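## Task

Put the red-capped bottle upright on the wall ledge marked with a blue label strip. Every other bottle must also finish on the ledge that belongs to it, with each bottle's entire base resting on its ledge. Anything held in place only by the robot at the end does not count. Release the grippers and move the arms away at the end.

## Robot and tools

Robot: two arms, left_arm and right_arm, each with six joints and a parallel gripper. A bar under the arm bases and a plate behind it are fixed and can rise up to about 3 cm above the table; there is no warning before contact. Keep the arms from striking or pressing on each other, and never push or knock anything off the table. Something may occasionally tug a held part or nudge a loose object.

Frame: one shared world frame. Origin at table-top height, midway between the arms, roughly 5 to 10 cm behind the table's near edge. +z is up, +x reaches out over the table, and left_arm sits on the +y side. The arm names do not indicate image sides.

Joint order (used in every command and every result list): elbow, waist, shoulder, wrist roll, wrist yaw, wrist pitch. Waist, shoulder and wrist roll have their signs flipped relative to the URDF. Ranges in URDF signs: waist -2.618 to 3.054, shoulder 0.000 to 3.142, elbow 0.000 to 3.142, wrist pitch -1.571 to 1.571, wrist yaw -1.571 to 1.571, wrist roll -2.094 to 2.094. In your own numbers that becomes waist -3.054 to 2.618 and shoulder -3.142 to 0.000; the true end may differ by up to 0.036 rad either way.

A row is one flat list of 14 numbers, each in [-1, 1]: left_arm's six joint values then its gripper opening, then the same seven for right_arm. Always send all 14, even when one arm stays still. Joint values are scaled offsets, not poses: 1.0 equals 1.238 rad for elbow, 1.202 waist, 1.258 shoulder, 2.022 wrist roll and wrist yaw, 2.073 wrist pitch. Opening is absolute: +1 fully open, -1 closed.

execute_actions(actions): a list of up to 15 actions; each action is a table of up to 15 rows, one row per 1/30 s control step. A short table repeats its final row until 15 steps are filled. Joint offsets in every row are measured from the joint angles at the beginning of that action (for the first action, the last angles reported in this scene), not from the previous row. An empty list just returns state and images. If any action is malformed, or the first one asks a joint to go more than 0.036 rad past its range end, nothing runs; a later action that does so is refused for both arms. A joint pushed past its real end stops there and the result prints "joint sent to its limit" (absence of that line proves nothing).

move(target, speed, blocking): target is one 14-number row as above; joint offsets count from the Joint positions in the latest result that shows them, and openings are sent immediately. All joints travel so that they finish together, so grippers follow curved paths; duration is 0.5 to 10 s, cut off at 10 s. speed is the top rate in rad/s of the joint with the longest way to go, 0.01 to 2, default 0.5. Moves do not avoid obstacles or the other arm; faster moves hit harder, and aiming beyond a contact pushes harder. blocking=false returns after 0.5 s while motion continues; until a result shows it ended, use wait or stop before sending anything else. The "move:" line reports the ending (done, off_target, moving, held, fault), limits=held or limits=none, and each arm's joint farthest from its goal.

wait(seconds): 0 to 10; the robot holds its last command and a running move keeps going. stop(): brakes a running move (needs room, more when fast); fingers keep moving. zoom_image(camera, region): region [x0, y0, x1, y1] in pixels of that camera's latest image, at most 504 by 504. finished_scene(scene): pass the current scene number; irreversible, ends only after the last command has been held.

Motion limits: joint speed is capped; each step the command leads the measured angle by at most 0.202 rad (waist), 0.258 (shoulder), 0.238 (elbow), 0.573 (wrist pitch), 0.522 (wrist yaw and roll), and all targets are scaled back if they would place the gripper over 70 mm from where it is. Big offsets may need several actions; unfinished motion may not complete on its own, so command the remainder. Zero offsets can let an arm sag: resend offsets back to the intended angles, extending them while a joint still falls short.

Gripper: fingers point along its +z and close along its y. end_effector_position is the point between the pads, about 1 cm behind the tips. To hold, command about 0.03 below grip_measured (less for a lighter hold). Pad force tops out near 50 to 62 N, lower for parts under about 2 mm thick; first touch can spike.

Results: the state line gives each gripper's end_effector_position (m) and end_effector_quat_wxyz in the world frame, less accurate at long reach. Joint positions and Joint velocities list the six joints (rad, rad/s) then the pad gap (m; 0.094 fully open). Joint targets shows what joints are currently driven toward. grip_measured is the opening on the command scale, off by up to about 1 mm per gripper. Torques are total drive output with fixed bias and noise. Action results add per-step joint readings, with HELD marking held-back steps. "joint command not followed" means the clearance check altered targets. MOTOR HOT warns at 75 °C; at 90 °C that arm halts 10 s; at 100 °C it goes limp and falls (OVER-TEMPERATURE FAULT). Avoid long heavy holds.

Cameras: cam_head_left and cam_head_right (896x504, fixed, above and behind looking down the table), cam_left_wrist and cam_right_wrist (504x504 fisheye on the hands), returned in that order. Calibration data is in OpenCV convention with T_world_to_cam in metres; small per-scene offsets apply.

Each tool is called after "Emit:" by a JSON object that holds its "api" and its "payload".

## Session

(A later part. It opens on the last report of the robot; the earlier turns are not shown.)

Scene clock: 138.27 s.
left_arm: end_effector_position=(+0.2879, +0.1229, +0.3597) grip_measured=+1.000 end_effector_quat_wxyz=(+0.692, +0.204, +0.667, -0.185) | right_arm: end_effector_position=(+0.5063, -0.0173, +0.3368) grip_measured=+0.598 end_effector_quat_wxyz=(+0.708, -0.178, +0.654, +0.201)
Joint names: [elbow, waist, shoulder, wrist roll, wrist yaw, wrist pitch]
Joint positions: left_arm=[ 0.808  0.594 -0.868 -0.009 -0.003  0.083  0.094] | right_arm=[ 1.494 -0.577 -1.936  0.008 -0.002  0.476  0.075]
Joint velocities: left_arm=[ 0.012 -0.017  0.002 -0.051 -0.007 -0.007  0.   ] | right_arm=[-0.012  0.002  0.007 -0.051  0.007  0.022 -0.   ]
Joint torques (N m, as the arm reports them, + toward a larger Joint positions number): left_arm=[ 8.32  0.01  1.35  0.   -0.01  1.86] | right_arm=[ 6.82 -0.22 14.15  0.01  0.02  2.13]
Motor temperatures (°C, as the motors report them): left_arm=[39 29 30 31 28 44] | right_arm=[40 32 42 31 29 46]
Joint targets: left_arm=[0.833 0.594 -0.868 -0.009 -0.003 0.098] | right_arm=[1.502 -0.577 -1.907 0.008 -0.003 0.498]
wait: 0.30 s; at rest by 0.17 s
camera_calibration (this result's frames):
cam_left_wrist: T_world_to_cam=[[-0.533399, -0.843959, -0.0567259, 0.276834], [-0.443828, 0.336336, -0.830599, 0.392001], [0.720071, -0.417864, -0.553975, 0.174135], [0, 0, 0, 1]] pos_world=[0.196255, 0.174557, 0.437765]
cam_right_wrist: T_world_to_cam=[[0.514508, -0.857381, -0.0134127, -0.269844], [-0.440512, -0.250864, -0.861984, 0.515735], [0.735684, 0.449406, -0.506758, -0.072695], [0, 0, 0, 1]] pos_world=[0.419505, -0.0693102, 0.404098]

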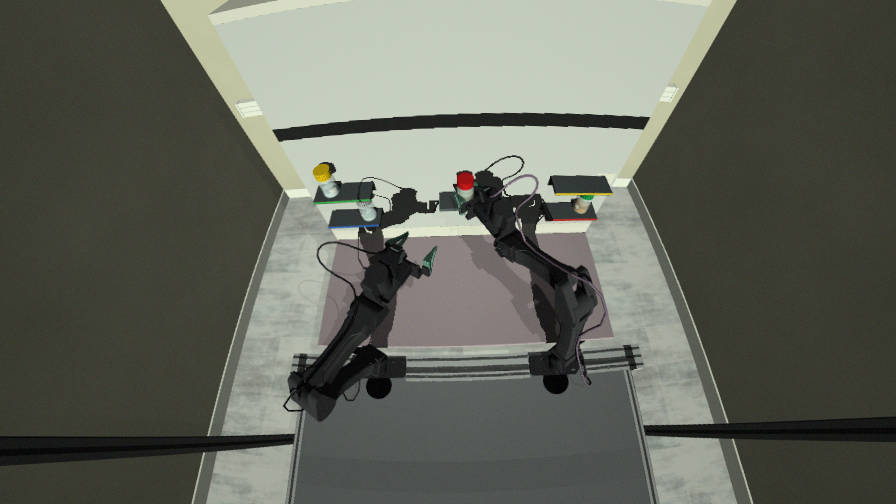

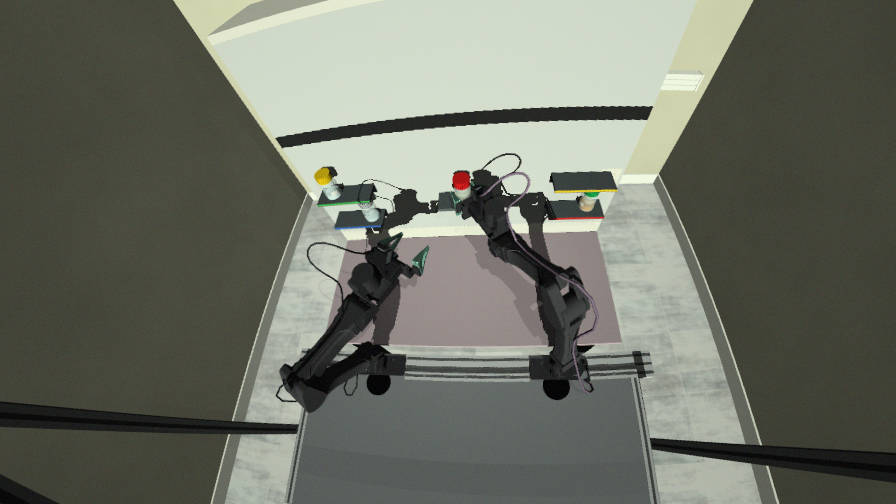

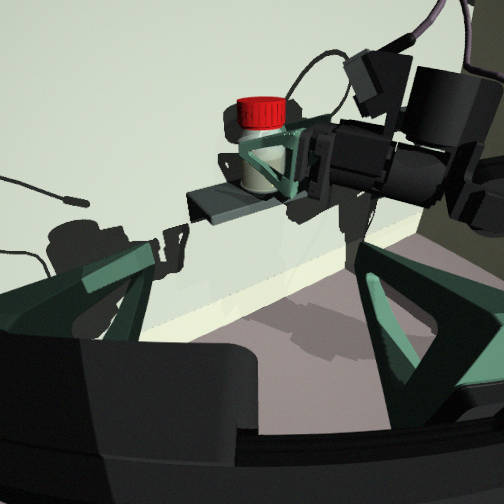

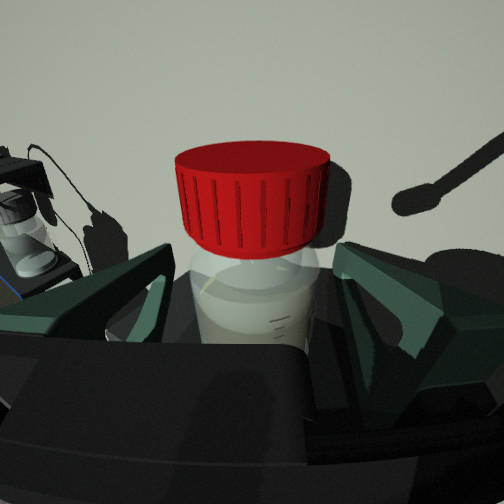

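Emit:
{"api": "move", "payload": {"target": [0.02,0,0,0,0,0.007,1,-0.40,0,0.56,0,0,-0.045,0.7], "speed": 0.6}}

Emit:
{"api": "move", "payload": {"target": [0.323,0.018,-0.531,0,0,0.15,1,0.09,0.39,0.17,0,0,-0.17,1], "speed": 0.6}}

Scene clock: 145.93 s.
left_arm: end_effector_position=(+0.2879, +0.1229, +0.3597) grip_measured=+1.000 end_effector_quat_wxyz=(+0.692, +0.204, +0.667, -0.185) | right_arm: end_effector_position=(+0.3530, -0.1110, +0.4092) grip_measured=+0.698 end_effector_quat_wxyz=(+0.741, -0.167, +0.615, +0.209)
Joint names: [elbow, waist, shoulder, wrist roll, wrist yaw, wrist pitch]
Joint positions: left_arm=[ 0.808  0.594 -0.868 -0.009 -0.003  0.083  0.094] | right_arm=[ 1.007 -0.577 -1.245  0.008 -0.002  0.379  0.08 ]
Joint velocities: left_arm=[-0.012  0.022  0.002 -0.095 -0.051  0.037  0.   ] | right_arm=[-0.007  0.012  0.002  0.007  0.037  0.022  0.001]
Joint torques (N m, as the arm reports them, + toward a larger Joint positions number): left_arm=[ 8.33  0.01  1.36  0.   -0.01  1.87] | right_arm=[5.64 0.   5.75 0.   0.03 1.88]
Motor temperatures (°C, as the motors report them): left_arm=[39 29 30 31 28 44] | right_arm=[40 32 42 31 29 46]
Joint targets: left_arm=[0.833 0.594 -0.868 -0.009 -0.003 0.098] | right_arm=[0.999 -0.577 -1.231 0.008 -0.002 0.382]
move: off_target (left_arm); limits=none; left_arm: farthest joint: the elbow, 0.025 radians from its target (0.025 radians at the start); right_arm: farthest joint: the shoulder, 0.013 radians from its target (0.704 radians at the start)
camera_calibration (this result's frames):
cam_left_wrist: T_world_to_cam=[[-0.533399, -0.843959, -0.0567259, 0.276834], [-0.443828, 0.336336, -0.830599, 0.392001], [0.720071, -0.417864, -0.553975, 0.174135], [0, 0, 0, 1]] pos_world=[0.196255, 0.174557, 0.437765]
cam_right_wrist: T_world_to_cam=[[0.514075, -0.857638, -0.0135452, -0.270191], [-0.360037, -0.201422, -0.910935, 0.484272], [0.778524, 0.473166, -0.412328, 0.0677139], [0, 0, 0, 1]] pos_world=[0.260538, -0.166223, 0.465401]

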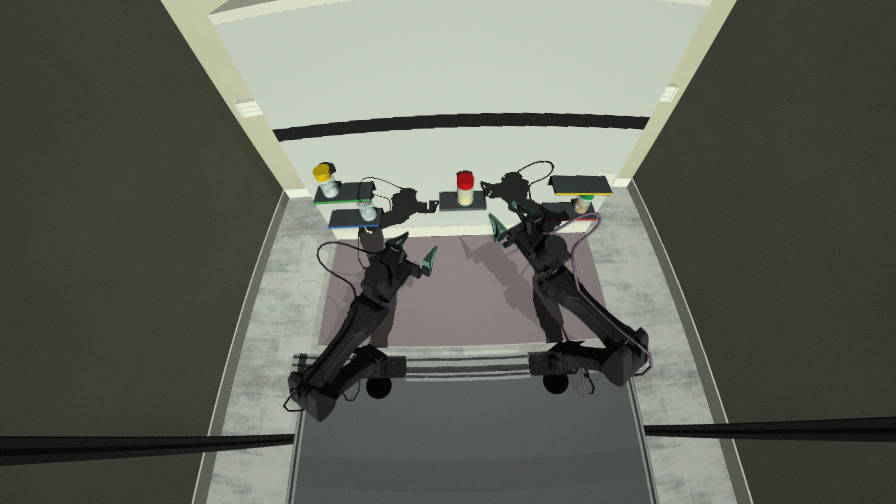

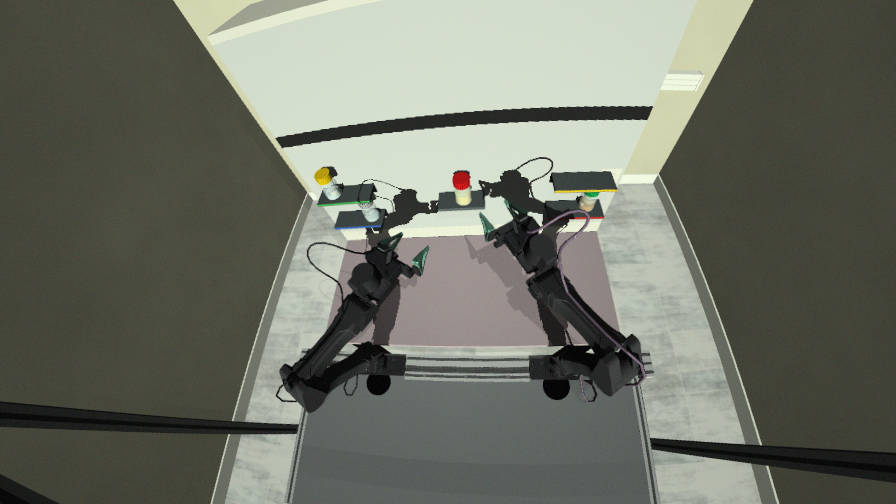

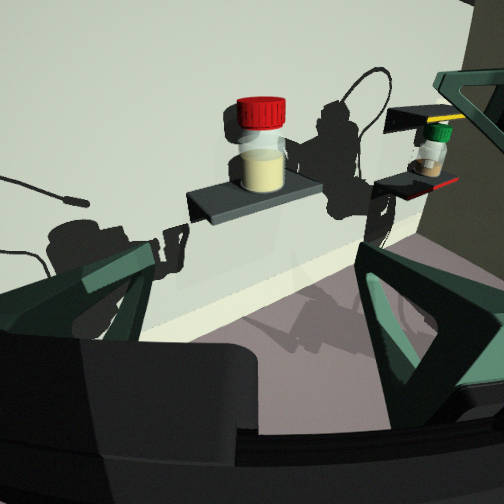

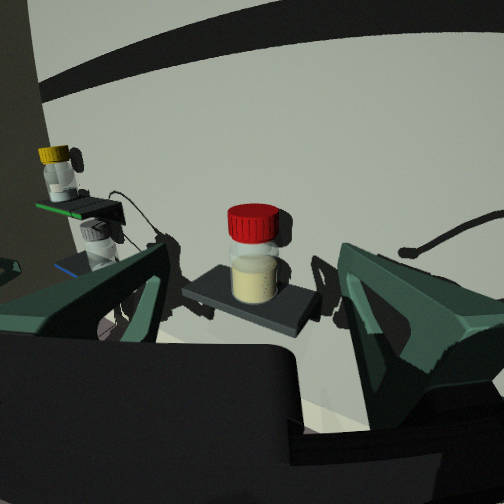

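Scene clock: 147.80 s.
left_arm: end_effector_position=(+0.4235, +0.0308, +0.3434) grip_measured=+1.000 end_effector_quat_wxyz=(+0.688, +0.209, +0.669, -0.189) | right_arm: end_effector_position=(+0.3582, -0.3050, +0.4295) grip_measured=+1.000 end_effector_quat_wxyz=(+0.739, -0.017, +0.672, +0.040)
Joint names: [elbow, waist, shoulder, wrist roll, wrist yaw, wrist pitch]
Joint positions: left_arm=[ 1.171  0.607 -1.536 -0.009 -0.003  0.379  0.094] | right_arm=[ 1.087 -0.116 -1.046  0.008 -0.002  0.02   0.094]
Joint velocities: left_arm=[-0.007  0.012  0.002 -0.037 -0.051  0.051  0.   ] | right_arm=[ 0.002  0.007  0.002 -0.051 -0.037  0.007  0.   ]
Joint torques (N m, as the arm reports them, + toward a larger Joint positions number): left_arm=[ 9.24  0.83  7.03  0.   -0.01  1.87] | right_arm=[8.68 0.55 3.79 0.   0.02 1.92]
Motor temperatures (°C, as the motors report them): left_arm=[40 29 30 31 28 44] | right_arm=[40 32 41 31 29 45]
Joint targets: left_arm=[1.208 0.616 -1.536 -0.009 -0.003 0.394] | right_arm=[1.119 -0.108 -1.031 0.008 -0.002 0.026]
move: off_target (left_arm, right_arm); limits=none; left_arm: farthest joint: the elbow, 0.037 radians from its target (0.400 radians at the start); right_arm: farthest joint: the elbow, 0.031 radians from its target (0.111 radians at the start)
camera_calibration (this result's frames):
cam_left_wrist: T_world_to_cam=[[-0.543931, -0.837209, -0.056742, 0.274758], [-0.446873, 0.346237, -0.824879, 0.468531], [0.710242, -0.42332, -0.562455, 0.0362541], [0, 0, 0, 1]] pos_world=[0.333074, 0.0831538, 0.422463]
cam_right_wrist: T_world_to_cam=[[0.0793044, -0.996318, -0.0325708, -0.31729], [-0.496005, -0.0110967, -0.868248, 0.553928], [0.86469, 0.0850113, -0.495059, 0.0501566], [0, 0, 0, 1]] pos_world=[0.256544, -0.314239, 0.495443]

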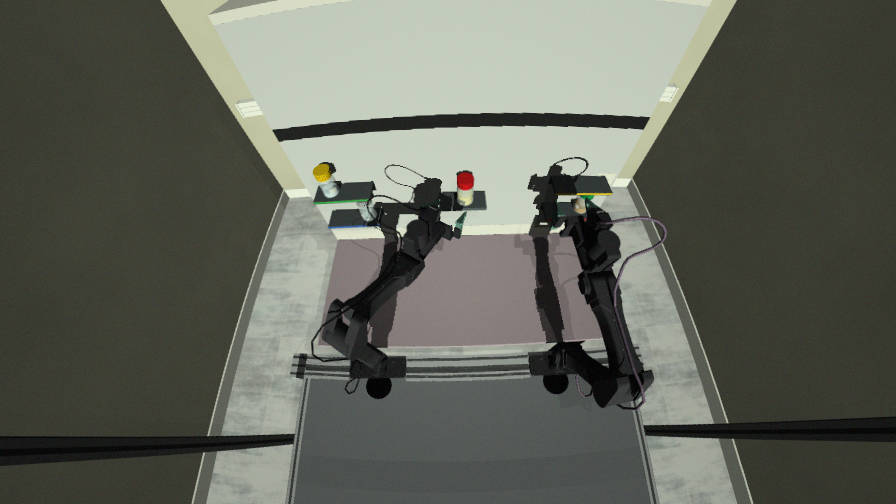

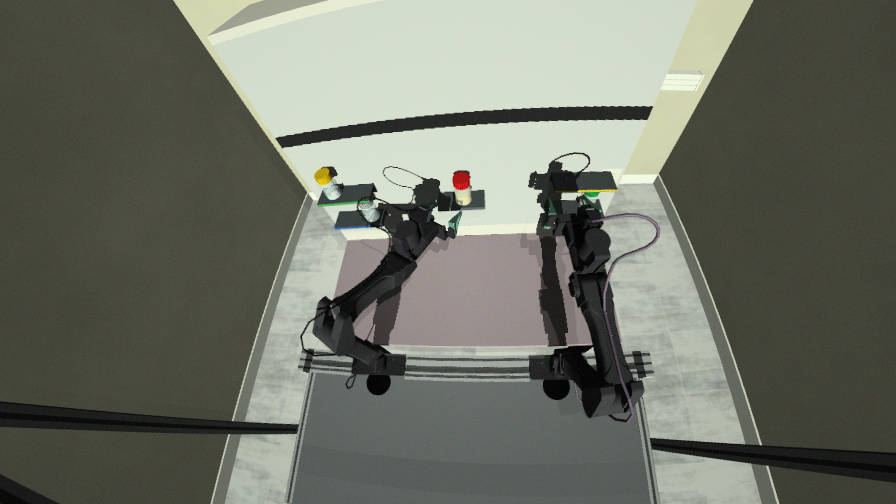

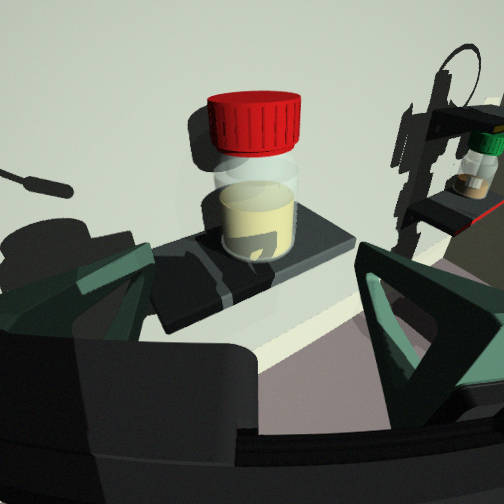

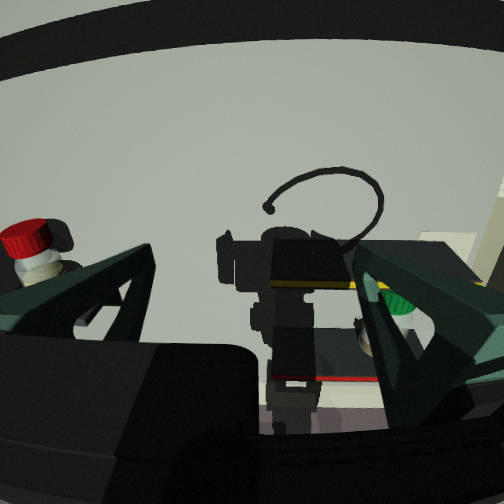

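Emit:
{"api": "move", "payload": {"target": [0.293,0,-0.252,0,0,-0.005,0.7,0.025,0,0.01,0,0,0.003,1], "speed": 0.35}}

Scene clock: 155.10 s.
left_arm: end_effector_position=(+0.4925, -0.0137, +0.3407) grip_measured=+0.702 end_effector_quat_wxyz=(+0.692, +0.208, +0.664, -0.190) | right_arm: end_effector_position=(+0.3583, -0.3049, +0.4282) grip_measured=+1.000 end_effector_quat_wxyz=(+0.737, -0.017, +0.674, +0.040)
Joint names: [elbow, waist, shoulder, wrist roll, wrist yaw, wrist pitch]
Joint positions: left_arm=[ 1.498  0.607 -1.85  -0.009 -0.003  0.379  0.08 ] | right_arm=[ 1.087 -0.116 -1.046  0.008 -0.002  0.015  0.094]
Joint velocities: left_arm=[-0.002 -0.002  0.007  0.051  0.081 -0.066  0.001] | right_arm=[ 0.022  0.012  0.017  0.037 -0.037 -0.007  0.   ]
Joint torques (N m, as the arm reports them, + toward a larger Joint positions number): left_arm=[ 9.12  0.01  9.43  0.   -0.01  1.62] | right_arm=[8.62 0.02 3.48 0.01 0.04 1.99]
Motor temperatures (°C, as the motors report them): left_arm=[40 29 31 31 28 44] | right_arm=[40 32 38 31 29 45]
Joint targets: left_arm=[1.534 0.607 -1.854 -0.009 -0.003 0.369] | right_arm=[1.118 -0.116 -1.034 0.008 -0.002 0.027]
move: off_target (left_arm, right_arm); limits=none; left_arm: farthest joint: the elbow, 0.036 radians from its target (0.363 radians at the start); right_arm: farthest joint: the elbow, 0.031 radians from its target (0.031 radians at the start)
camera_calibration (this result's frames):
cam_left_wrist: T_world_to_cam=[[-0.543553, -0.837453, -0.0567778, 0.27472], [-0.436654, 0.339885, -0.832954, 0.510232], [0.716857, -0.427962, -0.550422, -0.0404737], [0, 0, 0, 1]] pos_world=[0.401133, 0.0393234, 0.41832]
cam_right_wrist: T_world_to_cam=[[0.0793279, -0.996317, -0.0325638, -0.317295], [-0.500286, -0.011536, -0.865783, 0.553261], [0.862219, 0.084972, -0.499358, 0.0521647], [0, 0, 0, 1]] pos_world=[0.256982, -0.314176, 0.494721]

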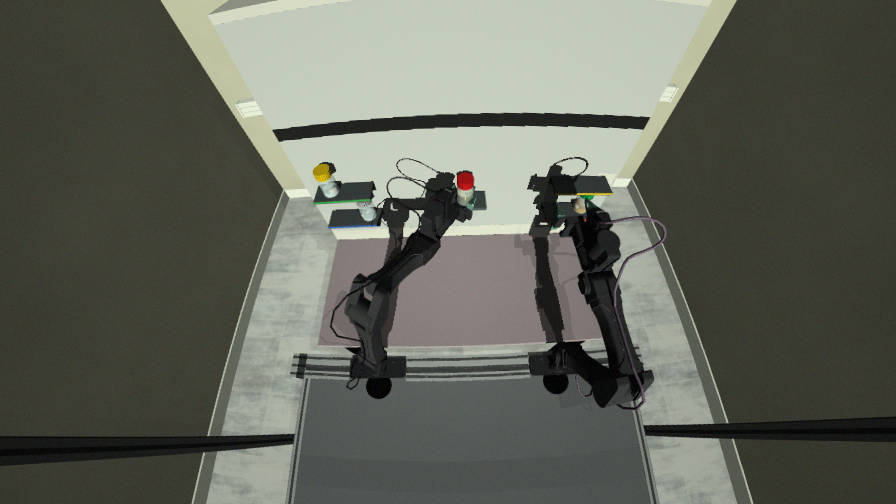

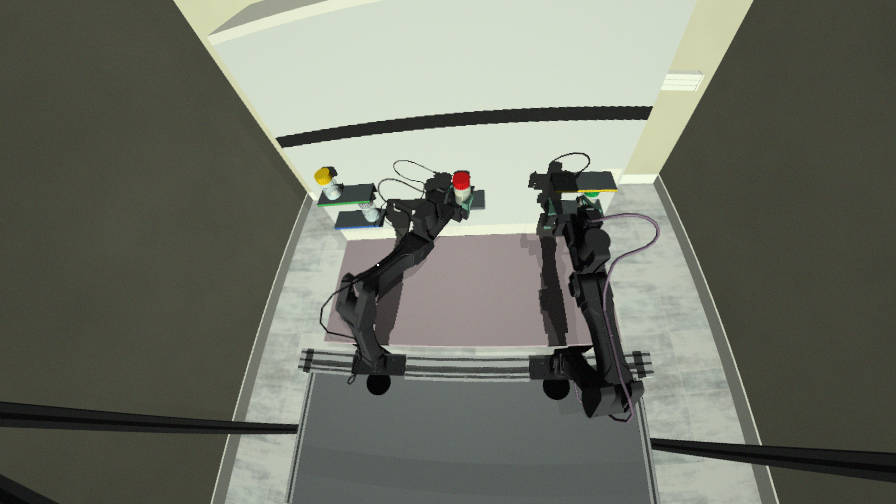

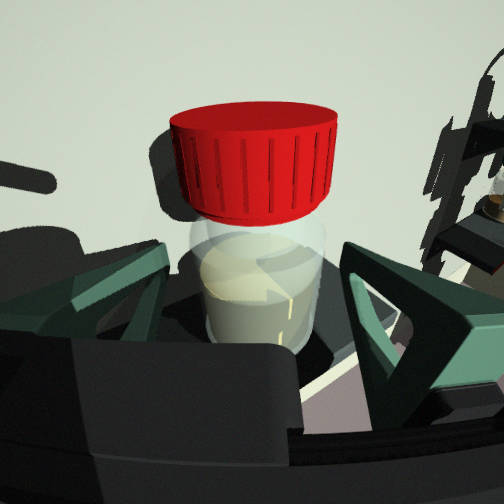

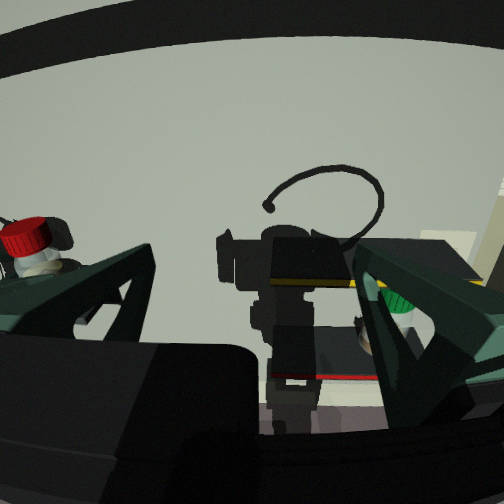

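Emit:
{"api": "move", "payload": {"target": [0.068,0,-0.037,0,0,-0.02,0.65,0.025,0,0.01,0,0,0.006,1], "speed": 0.1}}

Scene clock: 162.67 s.
left_arm: end_effector_position=(+0.5011, -0.0191, +0.3378) grip_measured=+0.652 end_effector_quat_wxyz=(+0.688, +0.209, +0.668, -0.189) | right_arm: end_effector_position=(+0.3583, -0.3049, +0.4274) grip_measured=+1.000 end_effector_quat_wxyz=(+0.736, -0.017, +0.676, +0.040)
Joint names: [elbow, waist, shoulder, wrist roll, wrist yaw, wrist pitch]
Joint positions: left_arm=[ 1.549  0.607 -1.888 -0.009 -0.003  0.355  0.078] | right_arm=[ 1.087 -0.116 -1.046  0.008 -0.002  0.012  0.094]
Joint velocities: left_arm=[-0.012 -0.002 -0.017 -0.095 -0.007 -0.051 -0.   ] | right_arm=[ 0.002 -0.002  0.012  0.037 -0.022  0.051  0.   ]
Joint torques (N m, as the arm reports them, + toward a larger Joint positions number): left_arm=[ 8.97  0.    9.55  0.   -0.01  1.57] | right_arm=[ 8.65 -0.04  3.53  0.    0.03  2.04]
Motor temperatures (°C, as the motors report them): left_arm=[40 29 33 31 28 44] | right_arm=[41 32 36 31 29 45]
Joint targets: left_arm=[1.582 0.607 -1.896 -0.009 -0.003 0.338] | right_arm=[1.118 -0.116 -1.034 0.008 -0.002 0.028]
move: off_target (left_arm, right_arm); limits=none; left_arm: farthest joint: the elbow, 0.033 radians from its target (0.084 radians at the start); right_arm: farthest joint: the elbow, 0.031 radians from its target (0.031 radians at the start)
camera_calibration (this result's frames):
cam_left_wrist: T_world_to_cam=[[-0.543871, -0.837248, -0.0567481, 0.274805], [-0.445266, 0.345239, -0.826165, 0.515522], [0.711297, -0.424059, -0.560563, -0.0443399], [0, 0, 0, 1]] pos_world=[0.410541, 0.0332985, 0.416646]
cam_right_wrist: T_world_to_cam=[[0.0793442, -0.996315, -0.0325589, -0.317298], [-0.503242, -0.01184, -0.864064, 0.552794], [0.860495, 0.0849435, -0.502328, 0.053553], [0, 0, 0, 1]] pos_world=[0.257283, -0.314133, 0.49422]

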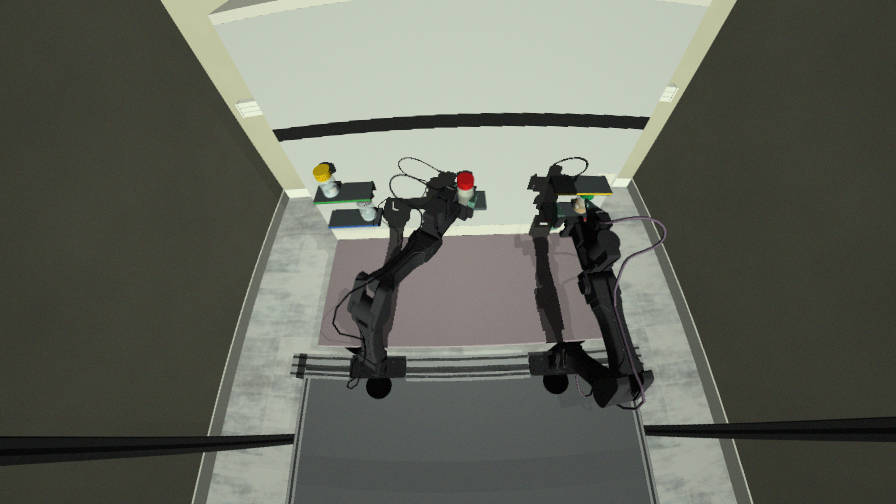

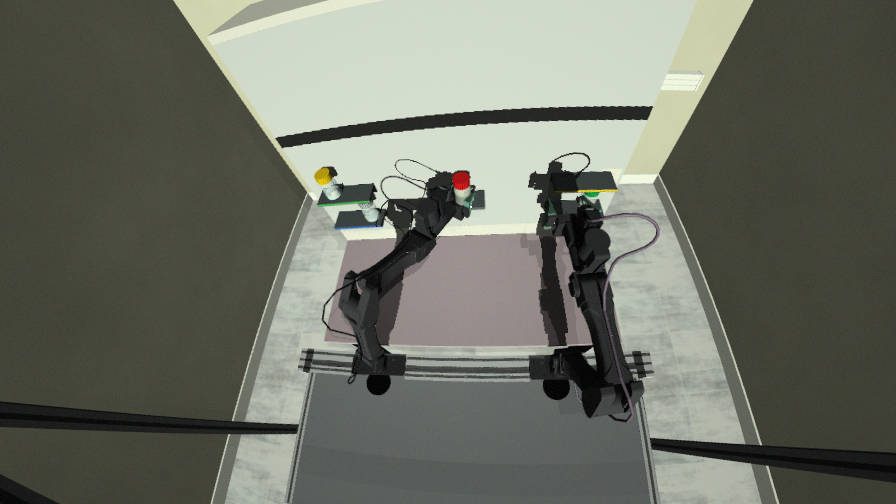

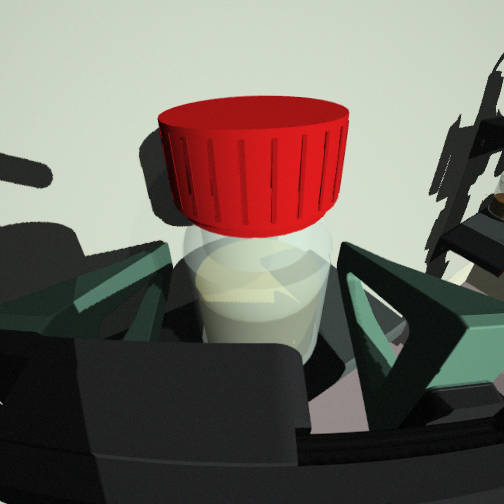

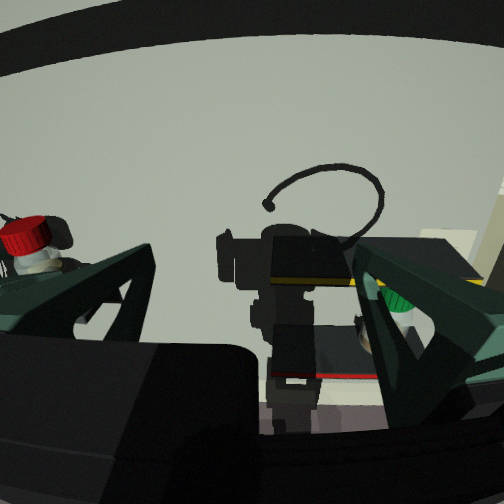

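Emit:
{"api": "execute_actions", "payload": {"actions": [[[0.027,0,-0.006,0,0,-0.005,0.5,0.025,0,0.01,0,0,0.008,1],[0.027,0,-0.006,0,0,-0.005,0.4,0.025,0,0.01,0,0,0.008,1],[0.027,0,-0.006,0,0,-0.005,0.33,0.025,0,0.01,0,0,0.008,1],[0.027,0,-0.006,0,0,-0.005,0.28,0.025,0,0.01,0,0,0.008,1],[0.027,0,-0.006,0,0,-0.005,0.24,0.025,0,0.01,0,0,0.008,1],[0.027,0,-0.006,0,0,-0.005,0.21,0.025,0,0.01,0,0,0.008,1],[0.027,0,-0.006,0,0,-0.005,0.18,0.025,0,0.01,0,0,0.008,1],[0.027,0,-0.006,0,0,-0.005,0.15,0.025,0,0.01,0,0,0.008,1],[0.027,0,-0.006,0,0,-0.005,0.1,0.025,0,0.01,0,0,0.008,1]]]}}

Emit:
{"api": "wait", "payload": {"seconds": 0.4}}

Scene clock: 169.80 s.
left_arm: end_effector_position=(+0.5008, -0.0196, +0.3378) grip_measured=+0.178 end_effector_quat_wxyz=(+0.688, +0.210, +0.668, -0.190) | right_arm: end_effector_position=(+0.3583, -0.3049, +0.4274) grip_measured=+1.000 end_effector_quat_wxyz=(+0.736, -0.017, +0.676, +0.040)
Joint names: [elbow, waist, shoulder, wrist roll, wrist yaw, wrist pitch]
Joint positions: left_arm=[ 1.549  0.607 -1.888 -0.009 -0.     0.355  0.055] | right_arm=[ 1.087 -0.116 -1.046  0.008 -0.002  0.012  0.094]
Joint velocities: left_arm=[-0.002  0.017  0.002 -0.022 -0.022 -0.022 -0.001] | right_arm=[-0.007  0.007  0.012 -0.022 -0.037 -0.051  0.   ]
Joint torques (N m, as the arm reports them, + toward a larger Joint positions number): left_arm=[ 8.99  0.01  9.54  0.   -0.04  1.63] | right_arm=[8.68 0.03 3.48 0.01 0.03 2.06]
Motor temperatures (°C, as the motors report them): left_arm=[41 29 34 31 28 43] | right_arm=[41 32 35 31 29 45]
Joint targets: left_arm=[1.583 0.607 -1.896 -0.009 -0.004 0.345] | right_arm=[1.118 -0.116 -1.034 0.008 -0.002 0.029]
Step readings (joint positions):
0: left_arm=[1.549 0.607 -1.888 -0.009 -0.003 0.355] | right_arm=[1.087 -0.116 -1.046 0.008 -0.002 0.012]
1: left_arm=[1.549 0.607 -1.888 -0.009 -0.003 0.355] | right_arm=[1.087 -0.116 -1.046 0.008 -0.002 0.012]
2: left_arm=[1.549 0.607 -1.888 -0.009 -0.003 0.355] | right_arm=[1.087 -0.116 -1.046 0.008 -0.002 0.012]
4: left_arm=[1.549 0.607 -1.888 -0.009 -0.003 0.355] | right_arm=[1.087 -0.116 -1.046 0.008 -0.002 0.012]
8: left_arm=[1.549 0.607 -1.888 -0.009 -0.000 0.355] | right_arm=[1.087 -0.116 -1.046 0.008 -0.002 0.012]
15: Joint positions above
camera_calibration (this result's frames):
cam_left_wrist: T_world_to_cam=[[-0.546442, -0.835594, -0.056425, 0.275472], [-0.444407, 0.346409, -0.826137, 0.515121], [0.709861, -0.426361, -0.560637, -0.0436338], [0, 0, 0, 1]] pos_world=[0.410427, 0.0331358, 0.416642]
cam_right_wrist: T_world_to_cam=[[0.0793442, -0.996315, -0.0325589, -0.317298], [-0.503242, -0.01184, -0.864064, 0.552794], [0.860495, 0.0849435, -0.502328, 0.053553], [0, 0, 0, 1]] pos_world=[0.257283, -0.314133, 0.49422]

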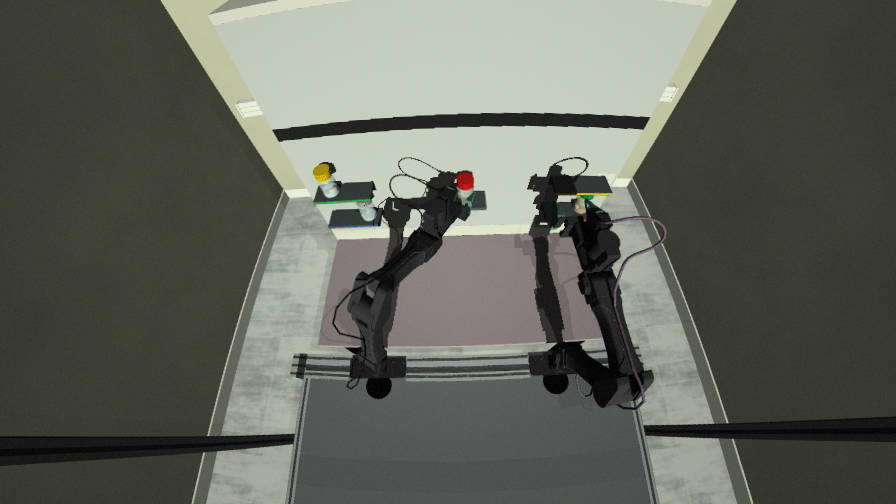

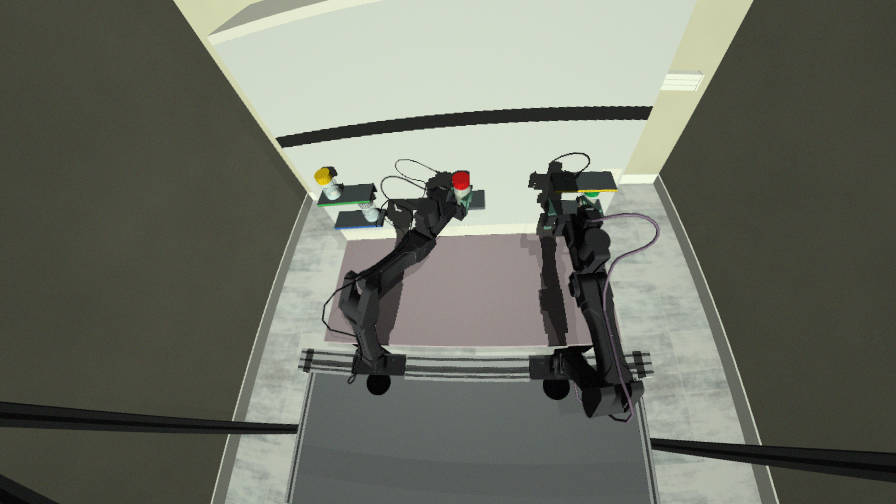

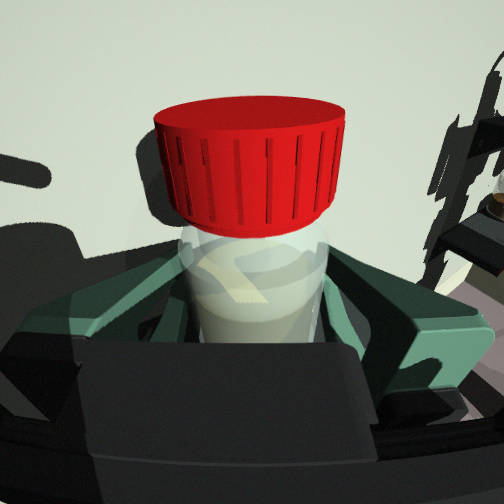

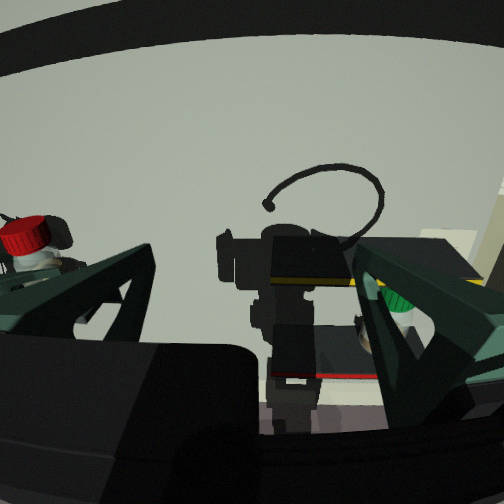

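Scene clock: 170.20 s.
left_arm: end_effector_position=(+0.5008, -0.0196, +0.3378) grip_measured=+0.178 end_effector_quat_wxyz=(+0.688, +0.210, +0.668, -0.190) | right_arm: end_effector_position=(+0.3583, -0.3049, +0.4274) grip_measured=+1.000 end_effector_quat_wxyz=(+0.736, -0.017, +0.676, +0.040)
Joint names: [elbow, waist, shoulder, wrist roll, wrist yaw, wrist pitch]
Joint positions: left_arm=[ 1.549  0.607 -1.888 -0.009 -0.     0.355  0.055] | right_arm=[ 1.087 -0.116 -1.046  0.008 -0.002  0.012  0.094]
Joint velocities: left_arm=[-0.007  0.012 -0.002  0.051  0.051 -0.066  0.001] | right_arm=[-0.012 -0.002 -0.002  0.022  0.081  0.022  0.   ]
Joint torques (N m, as the arm reports them, + toward a larger Joint positions number): left_arm=[ 9.    0.01  9.54 -0.01 -0.04  1.64] | right_arm=[ 8.66 -0.04  3.44  0.02  0.03  2.04]
Motor temperatures (°C, as the motors report them): left_arm=[41 29 34 31 28 43] | right_arm=[41 32 35 31 29 45]
Joint targets: left_arm=[1.583 0.607 -1.896 -0.009 -0.004 0.345] | right_arm=[1.118 -0.116 -1.034 0.008 -0.002 0.029]
wait: 0.40 s; at rest by 0.17 s
camera_calibration (this result's frames):
cam_left_wrist: T_world_to_cam=[[-0.546442, -0.835594, -0.056425, 0.275472], [-0.444407, 0.346409, -0.826137, 0.515121], [0.709861, -0.426361, -0.560637, -0.0436338], [0, 0, 0, 1]] pos_world=[0.410427, 0.0331358, 0.416642]
cam_right_wrist: T_world_to_cam=[[0.0793442, -0.996315, -0.0325589, -0.317298], [-0.503242, -0.01184, -0.864064, 0.552794], [0.860495, 0.0849435, -0.502328, 0.053553], [0, 0, 0, 1]] pos_world=[0.257283, -0.314133, 0.49422]

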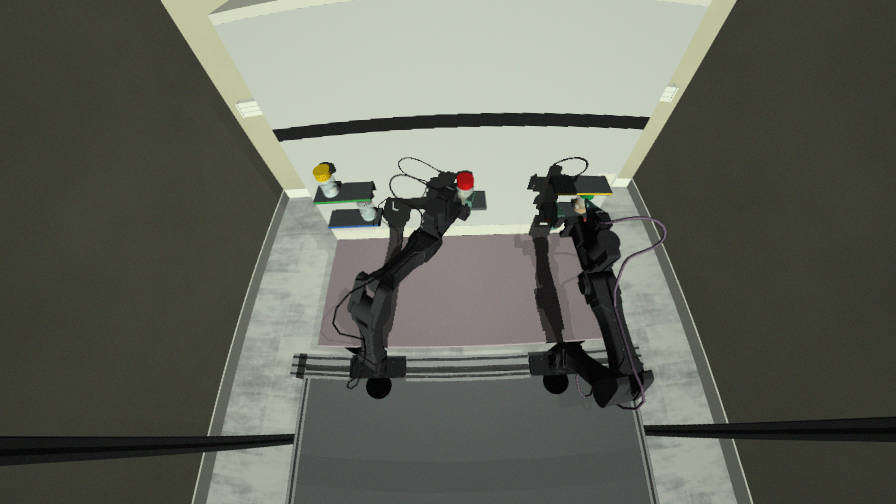

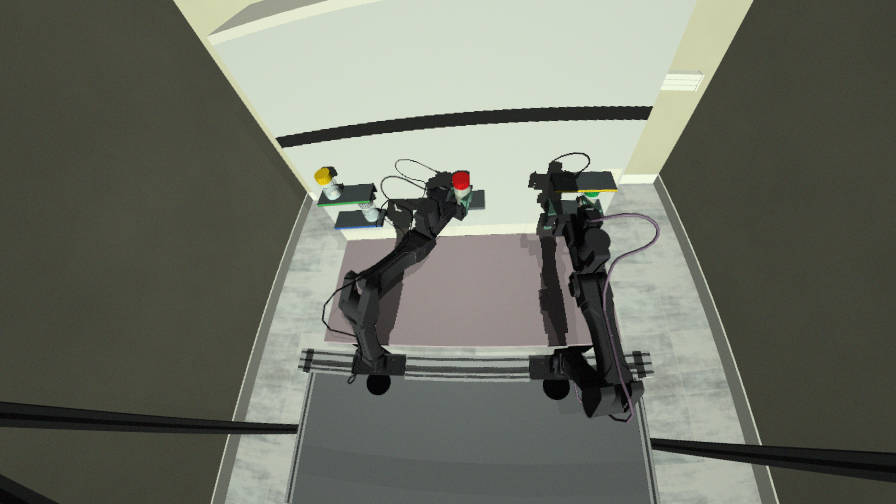

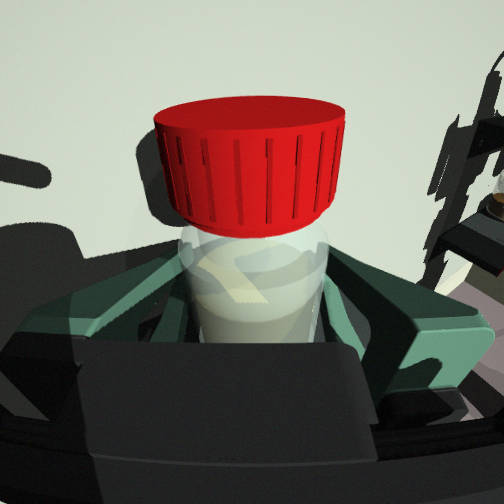

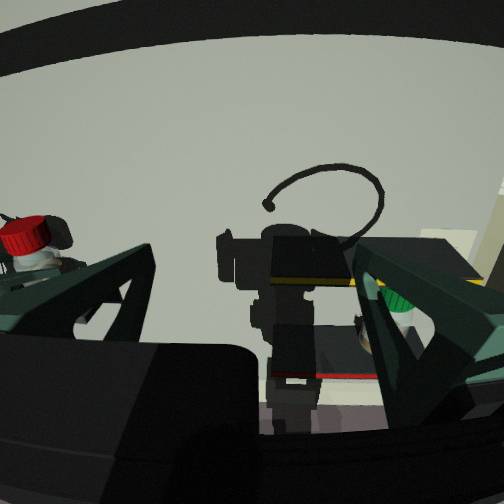

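Emit:
{"api": "move", "payload": {"target": [0.078,0,0,0,0,0.022,0.1,0.025,0,0.01,0,0,0.008,1], "speed": 0.12}}

Emit:
{"api": "zoom_image", "payload": {"camera": "cam_head_left", "region": [290,140,520,260]}}

Scene clock: 178.53 s.
left_arm: end_effector_position=(+0.5034, -0.0219, +0.3559) grip_measured=+0.178 end_effector_quat_wxyz=(+0.700, +0.206, +0.656, -0.194) | right_arm: end_effector_position=(+0.3584, -0.3048, +0.4266) grip_measured=+1.000 end_effector_quat_wxyz=(+0.735, -0.017, +0.677, +0.040)
Joint names: [elbow, waist, shoulder, wrist roll, wrist yaw, wrist pitch]
Joint positions: left_arm=[ 1.602  0.607 -1.901 -0.009  0.     0.351  0.055] | right_arm=[ 1.087 -0.116 -1.046  0.008 -0.002  0.009  0.094]
Joint velocities: left_arm=[ 0.017  0.002  0.022 -0.037 -0.022  0.022  0.001] | right_arm=[ 0.007  0.007  0.002 -0.066  0.037  0.022  0.   ]
Joint torques (N m, as the arm reports them, + toward a larger Joint positions number): left_arm=[ 9.69  0.02 11.23  0.   -0.01  2.19] | right_arm=[ 8.6  -0.06  3.44 -0.01  0.02  2.08]
Motor temperatures (°C, as the motors report them): left_arm=[41 29 35 31 28 43] | right_arm=[41 32 34 31 29 45]
Joint targets: left_arm=[1.646 0.607 -1.888 -0.009 0.000 0.401] | right_arm=[1.118 -0.116 -1.034 0.008 -0.002 0.029]
move: off_target (left_arm, right_arm); limits=none; left_arm: farthest joint: the wrist pitch, 0.050 radians from its target (0.046 radians at the start); right_arm: farthest joint: the elbow, 0.031 radians from its target (0.031 radians at the start)
camera_calibration (this result's frames):
cam_left_wrist: T_world_to_cam=[[-0.545821, -0.835986, -0.0566316, 0.275733], [-0.418517, 0.330557, -0.845917, 0.525766], [0.725895, -0.438018, -0.5303, -0.0554662], [0, 0, 0, 1]] pos_world=[0.410806, 0.032418, 0.430956]
cam_right_wrist: T_world_to_cam=[[0.0793587, -0.996314, -0.0325547, -0.317301], [-0.505865, -0.0121101, -0.862528, 0.552375], [0.858954, 0.0849174, -0.504962, 0.0547857], [0, 0, 0, 1]] pos_world=[0.257549, -0.314095, 0.493773]

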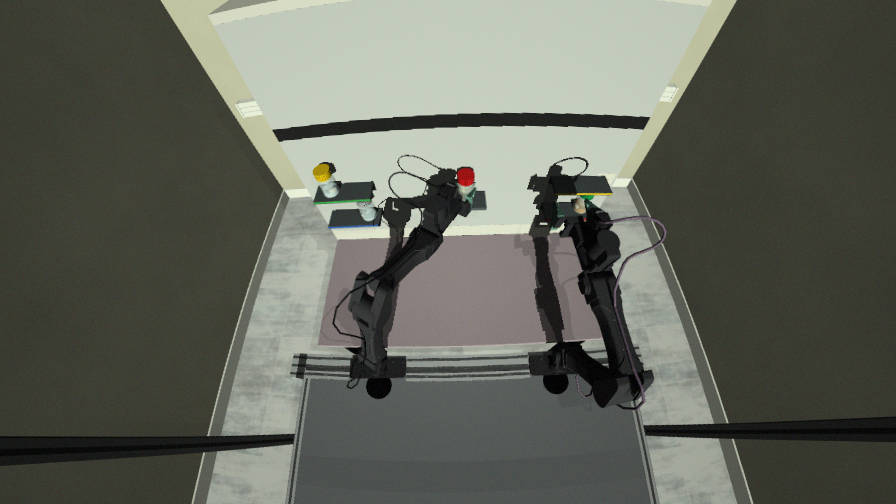

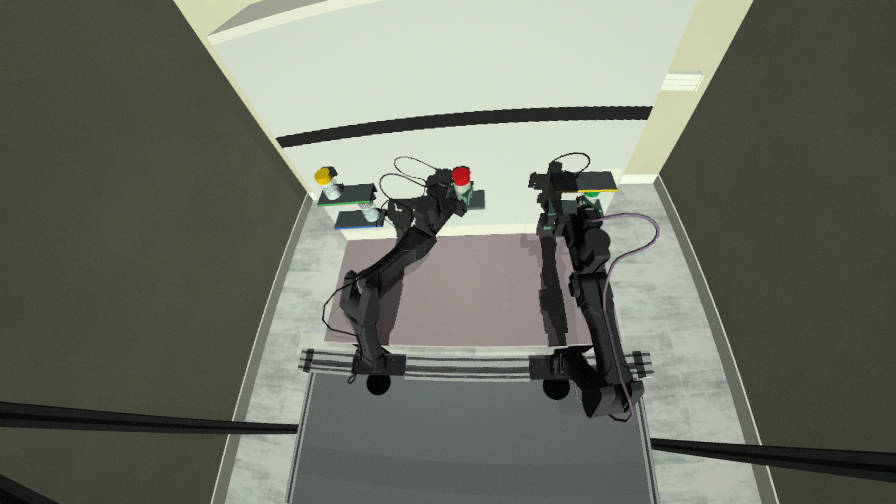

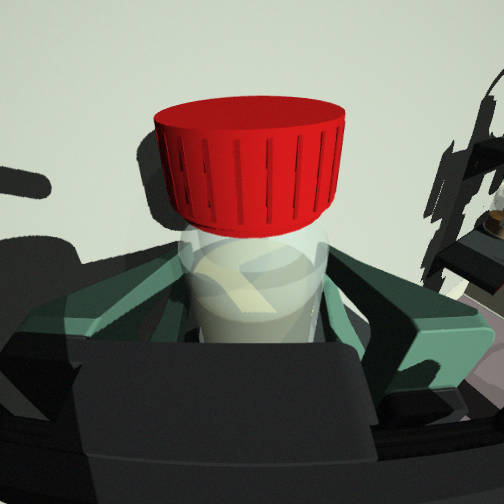

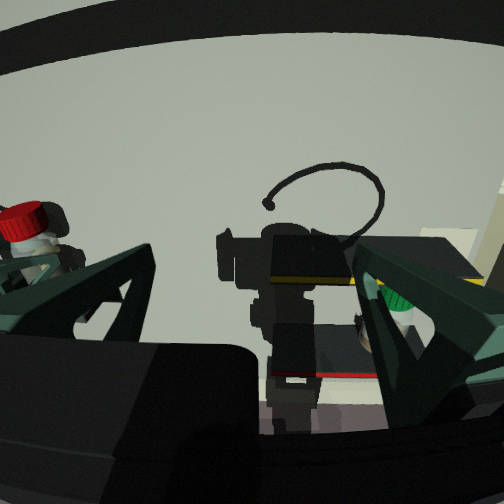

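Region (290, 140, 520, 260) of cam_head_left's 896x504 image, scaled by 2.191, with more detail than that image has; it fills the top 263 rows of this view, and the rest is white.

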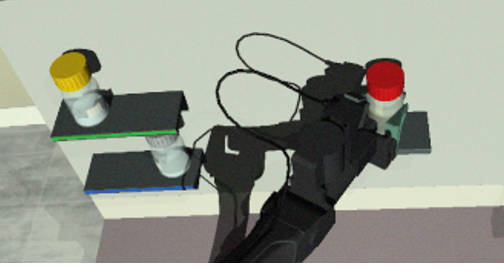

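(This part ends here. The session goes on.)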